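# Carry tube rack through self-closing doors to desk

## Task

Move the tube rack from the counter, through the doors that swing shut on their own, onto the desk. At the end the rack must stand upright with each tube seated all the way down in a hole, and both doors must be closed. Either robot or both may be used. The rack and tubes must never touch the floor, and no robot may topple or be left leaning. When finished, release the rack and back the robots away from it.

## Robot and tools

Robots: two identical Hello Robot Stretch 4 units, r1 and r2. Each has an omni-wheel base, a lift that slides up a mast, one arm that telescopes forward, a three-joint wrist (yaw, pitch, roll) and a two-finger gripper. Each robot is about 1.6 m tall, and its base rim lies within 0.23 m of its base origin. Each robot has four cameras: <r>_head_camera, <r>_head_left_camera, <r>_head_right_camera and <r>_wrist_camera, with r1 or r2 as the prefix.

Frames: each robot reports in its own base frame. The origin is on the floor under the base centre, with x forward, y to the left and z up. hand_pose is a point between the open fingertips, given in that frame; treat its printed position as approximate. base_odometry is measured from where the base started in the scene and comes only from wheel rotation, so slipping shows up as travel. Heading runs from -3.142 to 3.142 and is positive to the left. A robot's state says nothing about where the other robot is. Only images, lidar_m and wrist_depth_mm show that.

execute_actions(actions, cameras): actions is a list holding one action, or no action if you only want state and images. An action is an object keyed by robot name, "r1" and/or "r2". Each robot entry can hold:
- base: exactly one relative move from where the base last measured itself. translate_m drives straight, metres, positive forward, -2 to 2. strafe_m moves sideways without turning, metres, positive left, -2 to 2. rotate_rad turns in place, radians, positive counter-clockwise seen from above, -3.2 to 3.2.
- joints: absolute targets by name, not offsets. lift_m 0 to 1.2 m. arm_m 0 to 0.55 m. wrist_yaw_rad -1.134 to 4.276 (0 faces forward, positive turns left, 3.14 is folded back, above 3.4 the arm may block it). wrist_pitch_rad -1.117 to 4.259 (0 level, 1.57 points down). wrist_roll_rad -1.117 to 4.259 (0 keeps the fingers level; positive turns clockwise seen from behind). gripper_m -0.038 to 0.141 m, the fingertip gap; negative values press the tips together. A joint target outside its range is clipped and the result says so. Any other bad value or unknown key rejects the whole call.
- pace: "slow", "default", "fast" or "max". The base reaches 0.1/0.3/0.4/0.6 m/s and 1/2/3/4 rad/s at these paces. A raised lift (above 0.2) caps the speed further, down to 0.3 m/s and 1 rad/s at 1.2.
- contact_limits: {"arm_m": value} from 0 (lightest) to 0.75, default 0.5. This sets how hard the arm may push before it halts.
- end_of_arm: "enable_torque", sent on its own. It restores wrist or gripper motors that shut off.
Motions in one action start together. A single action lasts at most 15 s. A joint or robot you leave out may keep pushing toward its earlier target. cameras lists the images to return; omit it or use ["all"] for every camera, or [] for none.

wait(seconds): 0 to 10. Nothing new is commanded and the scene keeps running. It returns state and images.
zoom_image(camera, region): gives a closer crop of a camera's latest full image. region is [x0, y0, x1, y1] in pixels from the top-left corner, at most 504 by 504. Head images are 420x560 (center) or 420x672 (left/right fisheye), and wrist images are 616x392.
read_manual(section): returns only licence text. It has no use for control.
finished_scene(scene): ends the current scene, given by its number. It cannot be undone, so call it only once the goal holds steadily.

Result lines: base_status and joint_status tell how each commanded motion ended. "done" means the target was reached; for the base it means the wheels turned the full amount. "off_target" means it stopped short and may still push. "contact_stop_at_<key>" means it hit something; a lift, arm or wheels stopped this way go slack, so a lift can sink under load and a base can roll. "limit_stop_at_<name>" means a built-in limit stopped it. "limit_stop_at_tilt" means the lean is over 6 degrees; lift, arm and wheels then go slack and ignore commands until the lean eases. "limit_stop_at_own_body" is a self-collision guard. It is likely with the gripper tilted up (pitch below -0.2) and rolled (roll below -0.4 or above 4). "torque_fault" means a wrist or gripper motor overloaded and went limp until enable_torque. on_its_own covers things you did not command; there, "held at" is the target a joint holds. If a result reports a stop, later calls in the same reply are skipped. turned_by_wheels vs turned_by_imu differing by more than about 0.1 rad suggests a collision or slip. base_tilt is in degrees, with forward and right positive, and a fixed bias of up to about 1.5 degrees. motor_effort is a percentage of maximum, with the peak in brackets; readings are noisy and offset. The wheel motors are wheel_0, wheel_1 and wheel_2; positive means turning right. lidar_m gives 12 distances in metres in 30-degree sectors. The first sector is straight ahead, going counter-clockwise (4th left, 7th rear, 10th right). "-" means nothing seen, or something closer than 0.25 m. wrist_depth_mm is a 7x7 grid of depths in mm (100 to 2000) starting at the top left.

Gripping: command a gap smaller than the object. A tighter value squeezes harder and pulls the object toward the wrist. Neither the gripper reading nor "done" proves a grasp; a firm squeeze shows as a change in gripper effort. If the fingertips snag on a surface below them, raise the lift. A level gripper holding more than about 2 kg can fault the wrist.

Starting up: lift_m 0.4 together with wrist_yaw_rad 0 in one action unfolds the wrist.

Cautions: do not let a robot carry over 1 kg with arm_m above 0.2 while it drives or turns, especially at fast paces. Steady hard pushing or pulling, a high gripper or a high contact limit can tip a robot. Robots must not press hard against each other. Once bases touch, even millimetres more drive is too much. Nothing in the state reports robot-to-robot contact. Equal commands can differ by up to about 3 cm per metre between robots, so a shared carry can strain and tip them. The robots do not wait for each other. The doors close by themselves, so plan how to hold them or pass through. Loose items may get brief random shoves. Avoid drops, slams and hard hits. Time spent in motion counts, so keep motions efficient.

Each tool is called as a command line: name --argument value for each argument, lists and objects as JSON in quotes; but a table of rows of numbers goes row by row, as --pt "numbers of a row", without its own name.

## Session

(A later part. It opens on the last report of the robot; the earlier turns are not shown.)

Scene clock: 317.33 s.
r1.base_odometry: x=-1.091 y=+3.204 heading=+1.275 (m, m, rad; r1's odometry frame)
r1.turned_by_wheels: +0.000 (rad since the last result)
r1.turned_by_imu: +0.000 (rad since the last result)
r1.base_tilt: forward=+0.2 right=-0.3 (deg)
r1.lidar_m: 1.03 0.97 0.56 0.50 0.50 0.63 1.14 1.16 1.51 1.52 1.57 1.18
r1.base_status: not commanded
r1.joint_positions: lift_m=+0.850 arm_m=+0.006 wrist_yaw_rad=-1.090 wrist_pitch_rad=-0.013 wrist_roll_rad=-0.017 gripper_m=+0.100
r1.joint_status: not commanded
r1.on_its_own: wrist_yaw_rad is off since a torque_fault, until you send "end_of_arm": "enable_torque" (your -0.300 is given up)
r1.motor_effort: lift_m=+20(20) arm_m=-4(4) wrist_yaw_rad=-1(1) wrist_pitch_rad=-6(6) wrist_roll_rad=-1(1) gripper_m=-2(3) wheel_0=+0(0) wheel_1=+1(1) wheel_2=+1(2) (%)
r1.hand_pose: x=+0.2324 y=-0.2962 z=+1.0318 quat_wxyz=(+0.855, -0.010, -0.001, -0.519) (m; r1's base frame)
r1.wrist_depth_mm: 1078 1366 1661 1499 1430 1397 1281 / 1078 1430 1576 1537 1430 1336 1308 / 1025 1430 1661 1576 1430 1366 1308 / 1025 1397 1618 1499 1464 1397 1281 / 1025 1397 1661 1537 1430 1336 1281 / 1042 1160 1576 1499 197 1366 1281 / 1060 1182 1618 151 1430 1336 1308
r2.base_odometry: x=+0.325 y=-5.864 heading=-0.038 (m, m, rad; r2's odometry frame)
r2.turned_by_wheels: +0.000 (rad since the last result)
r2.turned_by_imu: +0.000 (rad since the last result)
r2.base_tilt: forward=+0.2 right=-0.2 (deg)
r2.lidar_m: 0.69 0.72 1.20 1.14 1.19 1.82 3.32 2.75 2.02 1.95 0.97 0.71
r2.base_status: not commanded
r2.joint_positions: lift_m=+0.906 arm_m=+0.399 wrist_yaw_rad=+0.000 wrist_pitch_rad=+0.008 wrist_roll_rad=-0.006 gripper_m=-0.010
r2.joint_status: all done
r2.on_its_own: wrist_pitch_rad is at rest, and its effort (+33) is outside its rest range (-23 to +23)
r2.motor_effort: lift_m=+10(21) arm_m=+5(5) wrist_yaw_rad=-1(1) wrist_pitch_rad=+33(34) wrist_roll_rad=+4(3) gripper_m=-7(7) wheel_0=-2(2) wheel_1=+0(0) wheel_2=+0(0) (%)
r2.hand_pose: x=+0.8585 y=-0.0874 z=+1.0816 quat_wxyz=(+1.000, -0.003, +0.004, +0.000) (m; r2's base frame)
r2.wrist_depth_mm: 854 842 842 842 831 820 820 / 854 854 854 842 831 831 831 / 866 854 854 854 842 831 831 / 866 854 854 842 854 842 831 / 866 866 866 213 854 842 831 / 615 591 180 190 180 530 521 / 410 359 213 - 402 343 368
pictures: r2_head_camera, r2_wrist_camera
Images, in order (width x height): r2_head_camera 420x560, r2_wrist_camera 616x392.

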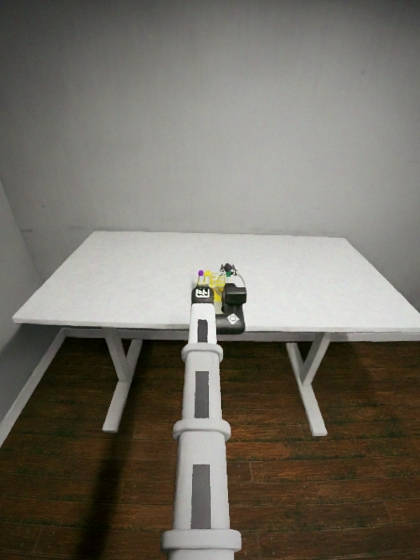

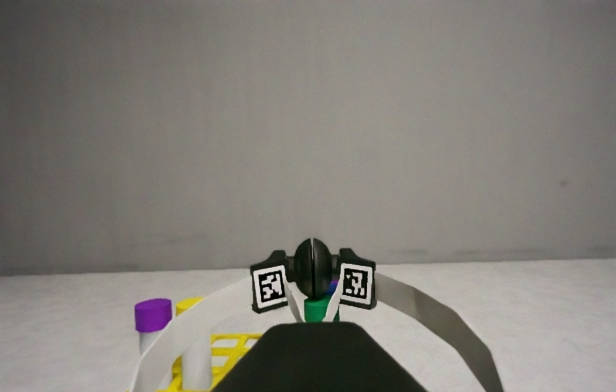

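execute_actions --actions '[{"r2":{"joints":{"lift_m":0.94},"pace":"slow"}}]' --cameras '[]'

execute_actions --actions '[{"r2":{"joints":{"arm_m":0.377},"pace":"slow"}}]' --cameras '[]'

execute_actions --actions '[{"r2":{"joints":{"lift_m":0.905},"pace":"slow"}}]' --cameras '[]'

execute_actions --actions '[{"r2":{"joints":{"lift_m":0.94},"pace":"slow"}}]' --cameras '[]'

execute_actions --actions '[{"r2":{"joints":{"arm_m":0.354},"pace":"slow"}}]' --cameras '[]'

execute_actions --actions '[{"r2":{"joints":{"lift_m":0.905},"pace":"slow"}}]' --cameras '[]'

execute_actions --actions '[{"r2":{"joints":{"lift_m":0.94},"pace":"slow"}}]' --cameras '[]'

execute_actions --actions '[{"r2":{"joints":{"arm_m":0.1,"lift_m":0.9}}}]' --cameras '["r2_wrist_camera"]'

Scene clock: 321.07 s.
r1.base_odometry: x=-1.091 y=+3.204 heading=+1.275 (m, m, rad; r1's odometry frame)
r1.turned_by_wheels: +0.000 (rad since the last result)
r1.turned_by_imu: -0.001 (rad since the last result)
r1.base_tilt: forward=+0.2 right=-0.3 (deg)
r1.lidar_m: 1.05 0.96 0.57 0.50 0.48 0.64 1.14 1.16 1.50 1.54 1.56 1.17
r1.base_status: not commanded
r1.joint_positions: lift_m=+0.850 arm_m=+0.006 wrist_yaw_rad=-1.090 wrist_pitch_rad=-0.013 wrist_roll_rad=-0.017 gripper_m=+0.100
r1.joint_status: not commanded
r1.on_its_own: wrist_yaw_rad is off since a torque_fault, until you send "end_of_arm": "enable_torque" (your -0.300 is given up)
r1.motor_effort: lift_m=+20(20) arm_m=-4(4) wrist_yaw_rad=-3(1) wrist_pitch_rad=-6(7) wrist_roll_rad=-1(1) gripper_m=+0(1) wheel_0=+0(0) wheel_1=+1(1) wheel_2=+2(2) (%)
r1.hand_pose: x=+0.2324 y=-0.2962 z=+1.0318 quat_wxyz=(+0.855, -0.010, -0.001, -0.519) (m; r1's base frame)
r1.wrist_depth_mm: 1078 1397 1576 1537 1430 1366 1308 / 1078 1430 1661 1464 1430 1336 1308 / 1042 1397 1576 1499 1430 1336 1281 / 1060 1397 1618 1537 1464 1336 1281 / 1025 1397 1661 1537 1464 1366 1336 / 1025 1205 1576 1537 198 1336 1308 / 1042 1138 1618 152 1397 1308 1308
r2.base_odometry: x=+0.325 y=-5.864 heading=-0.038 (m, m, rad; r2's odometry frame)
r2.turned_by_wheels: +0.000 (rad since the last result)
r2.turned_by_imu: -0.002 (rad since the last result)
r2.base_tilt: forward=+0.2 right=-0.1 (deg)
r2.lidar_m: 0.66 0.72 1.20 1.15 1.19 1.82 3.32 2.71 2.02 1.95 0.99 0.71
r2.base_status: not commanded
r2.joint_positions: lift_m=+0.940 arm_m=+0.399 wrist_yaw_rad=+0.000 wrist_pitch_rad=+0.021 wrist_roll_rad=-0.006 gripper_m=-0.010
r2.joint_status: all done
r2.motor_effort: lift_m=+21(22) arm_m=+5(5) wrist_yaw_rad=+1(0) wrist_pitch_rad=-4(33) wrist_roll_rad=+4(3) gripper_m=-6(10) wheel_0=-2(2) wheel_1=+0(0) wheel_2=+0(0) (%)
r2.hand_pose: x=+0.8584 y=-0.0874 z=+1.1119 quat_wxyz=(+1.000, -0.003, +0.011, +0.000) (m; r2's base frame)
r2.wrist_depth_mm: 842 842 831 831 820 820 809 / 854 842 842 831 831 831 820 / 866 854 854 842 842 842 831 / 866 866 854 842 842 842 842 / 866 866 866 216 854 854 842 / 654 634 179 190 180 574 564 / 452 397 213 - 445 382 407
pictures: none
No camera images: the call's "cameras" was empty. Leave "cameras" out to get every camera's image.

Scene clock: 322.30 s.
r1.base_odometry: x=-1.091 y=+3.204 heading=+1.275 (m, m, rad; r1's odometry frame)
r1.turned_by_wheels: +0.000 (rad since the last result)
r1.turned_by_imu: +0.000 (rad since the last result)
r1.base_tilt: forward=+0.2 right=-0.3 (deg)
r1.lidar_m: 1.04 0.93 0.57 0.49 0.49 0.64 1.11 1.15 1.48 1.55 1.55 1.17
r1.base_status: not commanded
r1.joint_positions: lift_m=+0.850 arm_m=+0.006 wrist_yaw_rad=-1.090 wrist_pitch_rad=-0.013 wrist_roll_rad=-0.017 gripper_m=+0.100
r1.joint_status: not commanded
r1.on_its_own: wrist_yaw_rad is off since a torque_fault, until you send "end_of_arm": "enable_torque" (your -0.300 is given up)
r1.motor_effort: lift_m=+20(20) arm_m=-4(4) wrist_yaw_rad=+0(1) wrist_pitch_rad=-6(6) wrist_roll_rad=-1(1) gripper_m=-2(1) wheel_0=+0(0) wheel_1=+1(1) wheel_2=+2(1) (%)
r1.hand_pose: x=+0.2324 y=-0.2962 z=+1.0318 quat_wxyz=(+0.855, -0.010, -0.001, -0.519) (m; r1's base frame)
r1.wrist_depth_mm: 1078 1430 1661 1537 1464 1366 1281 / 1078 1366 1618 1499 1464 1397 1308 / 1025 1430 1661 1499 1430 1366 1308 / 1060 1366 1618 1537 1430 1366 1308 / 1042 1397 1576 1537 1430 1336 1308 / 1008 1205 1618 1499 198 1366 1281 / 1078 1160 1618 151 1430 1366 1336
r2.base_odometry: x=+0.325 y=-5.864 heading=-0.038 (m, m, rad; r2's odometry frame)
r2.turned_by_wheels: +0.000 (rad since the last result)
r2.turned_by_imu: -0.001 (rad since the last result)
r2.base_tilt: forward=+0.3 right=+0.1 (deg)
r2.lidar_m: 0.67 0.72 1.20 1.15 1.18 1.82 3.30 2.74 2.03 1.94 0.97 0.71
r2.base_status: not commanded
r2.joint_positions: lift_m=+0.940 arm_m=+0.378 wrist_yaw_rad=+0.000 wrist_pitch_rad=+0.021 wrist_roll_rad=-0.006 gripper_m=-0.010
r2.joint_status: all done
r2.motor_effort: lift_m=+21(22) arm_m=-5(6) wrist_yaw_rad=+1(1) wrist_pitch_rad=-4(5) wrist_roll_rad=+4(3) gripper_m=-7(10) wheel_0=-2(2) wheel_1=+0(0) wheel_2=+0(0) (%)
r2.hand_pose: x=+0.8372 y=-0.0874 z=+1.1119 quat_wxyz=(+1.000, -0.003, +0.011, +0.000) (m; r2's base frame)
r2.wrist_depth_mm: 866 854 854 854 842 842 842 / 878 878 854 854 854 842 842 / 878 878 866 866 866 854 854 / 891 878 878 866 866 866 854 / 891 891 891 216 878 866 854 / 661 640 179 189 180 574 564 / 452 418 237 - 439 379 407
pictures: none
No camera images: the call's "cameras" was empty. Leave "cameras" out to get every camera's image.

Scene clock: 323.43 s.
r1.base_odometry: x=-1.091 y=+3.204 heading=+1.275 (m, m, rad; r1's odometry frame)
r1.turned_by_wheels: +0.000 (rad since the last result)
r1.turned_by_imu: +0.000 (rad since the last result)
r1.base_tilt: forward=+0.2 right=-0.3 (deg)
r1.lidar_m: 1.03 0.96 0.57 0.48 0.51 0.61 1.15 1.18 1.49 1.54 1.55 1.19
r1.base_status: not commanded
r1.joint_positions: lift_m=+0.850 arm_m=+0.006 wrist_yaw_rad=-1.090 wrist_pitch_rad=-0.013 wrist_roll_rad=-0.017 gripper_m=+0.100
r1.joint_status: not commanded
r1.on_its_own: wrist_yaw_rad is off since a torque_fault, until you send "end_of_arm": "enable_torque" (your -0.300 is given up)
r1.motor_effort: lift_m=+20(20) arm_m=-4(4) wrist_yaw_rad=-2(1) wrist_pitch_rad=-6(6) wrist_roll_rad=-1(1) gripper_m=-1(3) wheel_0=+0(0) wheel_1=+1(1) wheel_2=+1(2) (%)
r1.hand_pose: x=+0.2324 y=-0.2962 z=+1.0318 quat_wxyz=(+0.855, -0.010, -0.001, -0.519) (m; r1's base frame)
r1.wrist_depth_mm: 1060 1397 1661 1576 1464 1366 1308 / 1078 1430 1618 1537 1464 1366 1308 / 1042 1397 1618 1499 1430 1397 1308 / 1042 1397 1618 1499 1430 1397 1308 / 1060 1430 1618 1576 1430 1366 1308 / 1025 1182 1618 1537 198 1366 1308 / 1042 1160 1618 151 1430 1308 1308
r2.base_odometry: x=+0.325 y=-5.864 heading=-0.038 (m, m, rad; r2's odometry frame)
r2.turned_by_wheels: +0.000 (rad since the last result)
r2.turned_by_imu: +0.000 (rad since the last result)
r2.base_tilt: forward=+0.1 right=-0.1 (deg)
r2.lidar_m: 0.69 0.72 1.18 1.14 1.20 1.83 3.32 2.74 2.01 1.94 0.98 0.70
r2.base_status: not commanded
r2.joint_positions: lift_m=+0.906 arm_m=+0.378 wrist_yaw_rad=+0.000 wrist_pitch_rad=+0.009 wrist_roll_rad=-0.006 gripper_m=-0.010
r2.joint_status: all done
r2.on_its_own: wrist_pitch_rad is at rest, and its effort (+29) is outside its rest range (-23 to +23)
r2.motor_effort: lift_m=+11(21) arm_m=-5(5) wrist_yaw_rad=+2(1) wrist_pitch_rad=+29(30) wrist_roll_rad=+3(3) gripper_m=-10(6) wheel_0=-2(2) wheel_1=+0(0) wheel_2=+0(0) (%)
r2.hand_pose: x=+0.8372 y=-0.0874 z=+1.0811 quat_wxyz=(+1.000, -0.003, +0.005, +0.000) (m; r2's base frame)
r2.wrist_depth_mm: 878 866 866 854 866 842 842 / 878 866 878 866 854 854 854 / 878 878 878 866 866 854 854 / 891 878 878 866 866 866 866 / 891 891 878 213 866 866 866 / 597 539 176 190 180 525 512 / 407 375 233 - 399 342 368
pictures: none
No camera images: the call's "cameras" was empty. Leave "cameras" out to get every camera's image.

Scene clock: 324.57 s.
r1.base_odometry: x=-1.091 y=+3.204 heading=+1.275 (m, m, rad; r1's odometry frame)
r1.turned_by_wheels: +0.000 (rad since the last result)
r1.turned_by_imu: +0.000 (rad since the last result)
r1.base_tilt: forward=+0.2 right=-0.2 (deg)
r1.lidar_m: 1.04 0.94 0.57 0.50 0.51 0.61 1.13 1.16 1.51 1.54 1.56 1.17
r1.base_status: not commanded
r1.joint_positions: lift_m=+0.850 arm_m=+0.006 wrist_yaw_rad=-1.090 wrist_pitch_rad=-0.013 wrist_roll_rad=-0.017 gripper_m=+0.100
r1.joint_status: not commanded
r1.on_its_own: wrist_yaw_rad is off since a torque_fault, until you send "end_of_arm": "enable_torque" (your -0.300 is given up)
r1.motor_effort: lift_m=+20(20) arm_m=-4(4) wrist_yaw_rad=+0(1) wrist_pitch_rad=-6(6) wrist_roll_rad=-1(1) gripper_m=-3(3) wheel_0=+0(0) wheel_1=+1(1) wheel_2=+2(1) (%)
r1.hand_pose: x=+0.2324 y=-0.2962 z=+1.0318 quat_wxyz=(+0.855, -0.010, -0.001, -0.519) (m; r1's base frame)
r1.wrist_depth_mm: 1078 1430 1618 1537 1430 1397 1281 / 1098 1397 1618 1576 1499 1366 1281 / 1042 1397 1618 1537 1430 1336 1308 / 1008 1366 1661 1537 1430 1366 1281 / 1025 1397 1618 1537 1464 1366 1255 / 1008 1182 1537 1537 198 1366 1308 / 1042 1160 1576 151 1430 1336 1308
r2.base_odometry: x=+0.325 y=-5.864 heading=-0.038 (m, m, rad; r2's odometry frame)
r2.turned_by_wheels: +0.000 (rad since the last result)
r2.turned_by_imu: +0.000 (rad since the last result)
r2.base_tilt: forward=+0.2 right=-0.1 (deg)
r2.lidar_m: 0.68 0.71 1.19 1.14 1.21 1.81 3.31 2.74 2.01 1.94 0.96 0.71
r2.base_status: not commanded
r2.joint_positions: lift_m=+0.940 arm_m=+0.378 wrist_yaw_rad=+0.000 wrist_pitch_rad=+0.021 wrist_roll_rad=-0.006 gripper_m=-0.010
r2.joint_status: all done
r2.motor_effort: lift_m=+22(22) arm_m=-5(5) wrist_yaw_rad=-1(2) wrist_pitch_rad=-5(29) wrist_roll_rad=+4(3) gripper_m=-13(7) wheel_0=-1(2) wheel_1=+0(0) wheel_2=+0(0) (%)
r2.hand_pose: x=+0.8372 y=-0.0874 z=+1.1119 quat_wxyz=(+1.000, -0.003, +0.011, +0.000) (m; r2's base frame)
r2.wrist_depth_mm: 866 866 866 842 842 842 842 / 866 878 866 854 854 854 842 / 878 866 878 878 866 854 854 / 878 878 878 866 866 854 854 / 891 878 891 216 866 878 854 / 654 634 179 190 180 574 564 / 452 415 237 - 439 379 404
pictures: none
No camera images: the call's "cameras" was empty. Leave "cameras" out to get every camera's image.

Scene clock: 325.80 s.
r1.base_odometry: x=-1.091 y=+3.204 heading=+1.275 (m, m, rad; r1's odometry frame)
r1.turned_by_wheels: +0.000 (rad since the last result)
r1.turned_by_imu: +0.000 (rad since the last result)
r1.base_tilt: forward=+0.2 right=-0.3 (deg)
r1.lidar_m: 1.03 0.95 0.57 0.51 0.52 0.60 1.13 1.15 1.50 1.55 1.56 1.17
r1.base_status: not commanded
r1.joint_positions: lift_m=+0.850 arm_m=+0.006 wrist_yaw_rad=-1.090 wrist_pitch_rad=-0.013 wrist_roll_rad=-0.017 gripper_m=+0.100
r1.joint_status: not commanded
r1.on_its_own: wrist_yaw_rad is off since a torque_fault, until you send "end_of_arm": "enable_torque" (your -0.300 is given up)
r1.motor_effort: lift_m=+20(20) arm_m=-4(4) wrist_yaw_rad=-3(1) wrist_pitch_rad=-6(6) wrist_roll_rad=-1(1) gripper_m=+2(3) wheel_0=+0(0) wheel_1=+1(1) wheel_2=+1(2) (%)
r1.hand_pose: x=+0.2324 y=-0.2962 z=+1.0318 quat_wxyz=(+0.855, -0.010, -0.001, -0.519) (m; r1's base frame)
r1.wrist_depth_mm: 1078 1397 1708 1537 1464 1336 1255 / 1060 1397 1661 1576 1464 1366 1281 / 1060 1397 1661 1537 1430 1336 1281 / 1025 1397 1576 1499 1464 1366 1281 / 1042 1397 1537 1499 1464 1366 1281 / 1042 1182 1576 1499 198 1336 1255 / 1025 1182 1661 152 1430 1308 1281
r2.base_odometry: x=+0.325 y=-5.864 heading=-0.038 (m, m, rad; r2's odometry frame)
r2.turned_by_wheels: +0.000 (rad since the last result)
r2.turned_by_imu: -0.001 (rad since the last result)
r2.base_tilt: forward=+0.1 right=-0.2 (deg)
r2.lidar_m: 0.69 0.70 1.19 1.14 1.21 1.79 3.31 2.75 2.02 1.93 0.97 0.70
r2.base_status: not commanded
r2.joint_positions: lift_m=+0.940 arm_m=+0.355 wrist_yaw_rad=+0.000 wrist_pitch_rad=+0.021 wrist_roll_rad=-0.006 gripper_m=-0.010
r2.joint_status: all done
r2.motor_effort: lift_m=+21(21) arm_m=-6(3) wrist_yaw_rad=-1(1) wrist_pitch_rad=-4(5) wrist_roll_rad=+4(3) gripper_m=-8(9) wheel_0=-2(2) wheel_1=+0(0) wheel_2=+0(0) (%)
r2.hand_pose: x=+0.8142 y=-0.0874 z=+1.1119 quat_wxyz=(+1.000, -0.003, +0.011, +0.000) (m; r2's base frame)
r2.wrist_depth_mm: 891 878 878 866 866 866 854 / 891 891 878 878 866 866 866 / 904 891 904 891 878 878 878 / 904 904 904 904 891 878 878 / 917 904 904 216 891 891 891 / 654 640 179 189 180 574 564 / 452 415 256 - 442 379 404
pictures: none
No camera images: the call's "cameras" was empty. Leave "cameras" out to get every camera's image.

Scene clock: 326.93 s.
r1.base_odometry: x=-1.091 y=+3.204 heading=+1.275 (m, m, rad; r1's odometry frame)
r1.turned_by_wheels: +0.000 (rad since the last result)
r1.turned_by_imu: +0.000 (rad since the last result)
r1.base_tilt: forward=+0.2 right=-0.2 (deg)
r1.lidar_m: 1.03 0.95 0.56 0.51 0.51 0.61 1.14 1.15 1.50 1.55 1.56 1.17
r1.base_status: not commanded
r1.joint_positions: lift_m=+0.850 arm_m=+0.006 wrist_yaw_rad=-1.090 wrist_pitch_rad=-0.013 wrist_roll_rad=-0.017 gripper_m=+0.100
r1.joint_status: not commanded
r1.on_its_own: wrist_yaw_rad is off since a torque_fault, until you send "end_of_arm": "enable_torque" (your -0.300 is given up)
r1.motor_effort: lift_m=+20(20) arm_m=-4(4) wrist_yaw_rad=+1(1) wrist_pitch_rad=-6(6) wrist_roll_rad=-1(1) gripper_m=-2(0) wheel_0=+0(0) wheel_1=+1(1) wheel_2=+2(1) (%)
r1.hand_pose: x=+0.2324 y=-0.2962 z=+1.0318 quat_wxyz=(+0.855, -0.010, -0.001, -0.519) (m; r1's base frame)
r1.wrist_depth_mm: 1060 1397 1618 1537 1430 1336 1308 / 1060 1430 1618 1537 1430 1336 1308 / 1042 1397 1661 1499 1464 1366 1281 / 1060 1366 1618 1499 1464 1366 1308 / 1025 1366 1576 1576 1464 1308 1281 / 1042 1182 1576 1537 198 1366 1281 / 1042 1182 1661 151 1464 1336 1255
r2.base_odometry: x=+0.325 y=-5.864 heading=-0.038 (m, m, rad; r2's odometry frame)
r2.turned_by_wheels: +0.000 (rad since the last result)
r2.turned_by_imu: +0.000 (rad since the last result)
r2.base_tilt: forward=+0.2 right=-0.3 (deg)
r2.lidar_m: 0.69 0.72 1.18 1.14 1.20 1.82 3.32 2.75 1.99 1.94 0.96 0.70
r2.base_status: not commanded
r2.joint_positions: lift_m=+0.905 arm_m=+0.355 wrist_yaw_rad=+0.000 wrist_pitch_rad=+0.021 wrist_roll_rad=-0.006 gripper_m=-0.010
r2.joint_status: all done
r2.motor_effort: lift_m=+15(21) arm_m=-5(5) wrist_yaw_rad=-1(0) wrist_pitch_rad=-5(5) wrist_roll_rad=+3(4) gripper_m=-9(9) wheel_0=-2(2) wheel_1=+0(0) wheel_2=+0(0) (%)
r2.hand_pose: x=+0.8142 y=-0.0874 z=+1.0774 quat_wxyz=(+1.000, -0.003, +0.011, +0.000) (m; r2's base frame)
r2.wrist_depth_mm: 878 891 878 866 866 854 854 / 891 878 891 878 878 866 866 / 904 904 891 891 878 866 878 / 904 904 904 904 891 878 878 / 917 904 904 217 842 809 788 / 554 535 180 190 180 484 477 / 379 351 256 - 373 320 343
pictures: none
No camera images: the call's "cameras" was empty. Leave "cameras" out to get every camera's image.

Scene clock: 328.07 s.
r1.base_odometry: x=-1.091 y=+3.204 heading=+1.275 (m, m, rad; r1's odometry frame)
r1.turned_by_wheels: +0.000 (rad since the last result)
r1.turned_by_imu: +0.000 (rad since the last result)
r1.base_tilt: forward=+0.2 right=-0.2 (deg)
r1.lidar_m: 1.03 0.96 0.59 0.49 0.52 0.64 1.15 1.13 1.51 1.55 1.55 1.18
r1.base_status: not commanded
r1.joint_positions: lift_m=+0.850 arm_m=+0.006 wrist_yaw_rad=-1.090 wrist_pitch_rad=-0.013 wrist_roll_rad=-0.017 gripper_m=+0.100
r1.joint_status: not commanded
r1.on_its_own: wrist_yaw_rad is off since a torque_fault, until you send "end_of_arm": "enable_torque" (your -0.300 is given up)
r1.motor_effort: lift_m=+20(20) arm_m=-4(4) wrist_yaw_rad=+0(1) wrist_pitch_rad=-7(6) wrist_roll_rad=-1(1) gripper_m=+0(1) wheel_0=+0(0) wheel_1=+1(1) wheel_2=+1(2) (%)
r1.hand_pose: x=+0.2324 y=-0.2962 z=+1.0318 quat_wxyz=(+0.855, -0.010, -0.001, -0.519) (m; r1's base frame)
r1.wrist_depth_mm: 1042 1397 1618 1499 1430 1366 1281 / 1098 1366 1618 1537 1464 1366 1308 / 1025 1397 1618 1537 1430 1336 1308 / 1025 1366 1618 1537 1397 1366 1281 / 1025 1430 1618 1537 1464 1336 1281 / 1025 1182 1537 1537 198 1336 1308 / 1042 1160 1618 152 1430 1336 1308
r2.base_odometry: x=+0.325 y=-5.864 heading=-0.038 (m, m, rad; r2's odometry frame)
r2.turned_by_wheels: +0.000 (rad since the last result)
r2.turned_by_imu: +0.000 (rad since the last result)
r2.base_tilt: forward=+0.1 right=-0.1 (deg)
r2.lidar_m: 0.68 0.71 1.20 1.15 1.19 1.80 3.31 2.72 2.02 1.95 0.96 0.71
r2.base_status: not commanded
r2.joint_positions: lift_m=+0.940 arm_m=+0.355 wrist_yaw_rad=+0.000 wrist_pitch_rad=+0.021 wrist_roll_rad=-0.006 gripper_m=-0.010
r2.joint_status: all done
r2.motor_effort: lift_m=+21(22) arm_m=-5(5) wrist_yaw_rad=+2(1) wrist_pitch_rad=-4(4) wrist_roll_rad=+4(4) gripper_m=-8(7) wheel_0=-2(2) wheel_1=+0(0) wheel_2=+0(0) (%)
r2.hand_pose: x=+0.8142 y=-0.0874 z=+1.1119 quat_wxyz=(+1.000, -0.003, +0.011, +0.000) (m; r2's base frame)
r2.wrist_depth_mm: 891 878 878 878 866 866 854 / 891 891 878 866 866 866 866 / 904 904 891 891 878 878 866 / 917 904 904 891 891 891 878 / 931 917 904 216 904 891 866 / 654 640 179 190 180 574 564 / 452 415 256 - 442 379 407
pictures: none
No camera images: the call's "cameras" was empty. Leave "cameras" out to get every camera's image.

Scene clock: 329.93 s.
r1.base_odometry: x=-1.091 y=+3.204 heading=+1.275 (m, m, rad; r1's odometry frame)
r1.turned_by_wheels: +0.000 (rad since the last result)
r1.turned_by_imu: -0.001 (rad since the last result)
r1.base_tilt: forward=+0.2 right=-0.3 (deg)
r1.lidar_m: 1.04 0.94 0.58 0.50 0.50 0.60 1.13 1.16 1.49 1.55 1.54 1.18
r1.base_status: not commanded
r1.joint_positions: lift_m=+0.850 arm_m=+0.006 wrist_yaw_rad=-1.090 wrist_pitch_rad=-0.013 wrist_roll_rad=-0.017 gripper_m=+0.100
r1.joint_status: not commanded
r1.on_its_own: wrist_yaw_rad is off since a torque_fault, until you send "end_of_arm": "enable_torque" (your -0.300 is given up)
r1.motor_effort: lift_m=+20(20) arm_m=-4(4) wrist_yaw_rad=-1(1) wrist_pitch_rad=-6(5) wrist_roll_rad=-1(1) gripper_m=-7(0) wheel_0=+0(0) wheel_1=+1(1) wheel_2=+1(1) (%)
r1.hand_pose: x=+0.2324 y=-0.2962 z=+1.0318 quat_wxyz=(+0.855, -0.010, -0.001, -0.519) (m; r1's base frame)
r1.wrist_depth_mm: 1078 1397 1618 1499 1397 1336 1308 / 1060 1430 1576 1537 1430 1366 1308 / 1042 1430 1618 1537 1430 1336 1255 / 1025 1397 1618 1499 1464 1336 1308 / 1025 1397 1618 1464 1430 1366 1281 / 1025 1182 1576 1464 198 1336 1281 / 1042 1205 1618 151 1430 1366 1308
r2.base_odometry: x=+0.325 y=-5.864 heading=-0.038 (m, m, rad; r2's odometry frame)
r2.turned_by_wheels: +0.000 (rad since the last result)
r2.turned_by_imu: -0.001 (rad since the last result)
r2.base_tilt: forward=+0.2 right=-0.2 (deg)
r2.lidar_m: 0.65 0.71 1.17 1.15 1.21 1.83 3.32 2.72 2.02 1.94 0.96 0.70
r2.base_status: not commanded
r2.joint_positions: lift_m=+0.900 arm_m=+0.101 wrist_yaw_rad=+0.000 wrist_pitch_rad=+0.022 wrist_roll_rad=-0.006 gripper_m=-0.010
r2.joint_status: all done
r2.motor_effort: lift_m=+15(21) arm_m=-5(6) wrist_yaw_rad=+0(0) wrist_pitch_rad=-6(5) wrist_roll_rad=+3(4) gripper_m=-5(6) wheel_0=-2(1) wheel_1=+0(0) wheel_2=+0(1) (%)
r2.hand_pose: x=+0.5602 y=-0.0874 z=+1.0722 quat_wxyz=(+1.000, -0.003, +0.011, +0.000) (m; r2's base frame)
r2.wrist_depth_mm: 1138 1118 1118 1118 1118 1098 1098 / 1138 1138 1118 1118 1118 1118 1118 / 1160 1138 1138 1138 1138 1118 1098 / 1182 1160 1138 1138 1138 1138 1118 / 1008 931 788 216 820 788 759 / 544 525 179 189 180 473 466 / 399 382 379 - 387 370 377
pictures: r2_wrist_camera
Images, in order (width x height): r2_wrist_camera 616x392.

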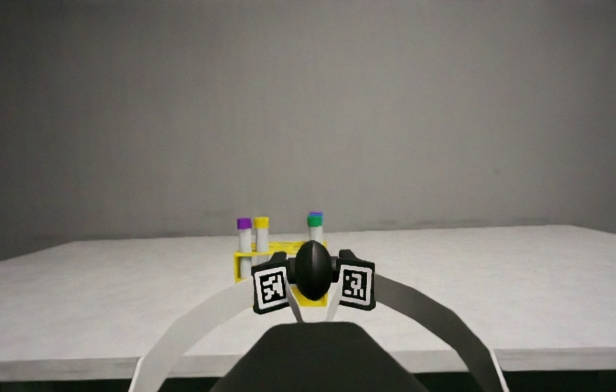

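Solid resistance means the tubes are seated.

finished_scene --scene 1

The scene is finished: the task was done.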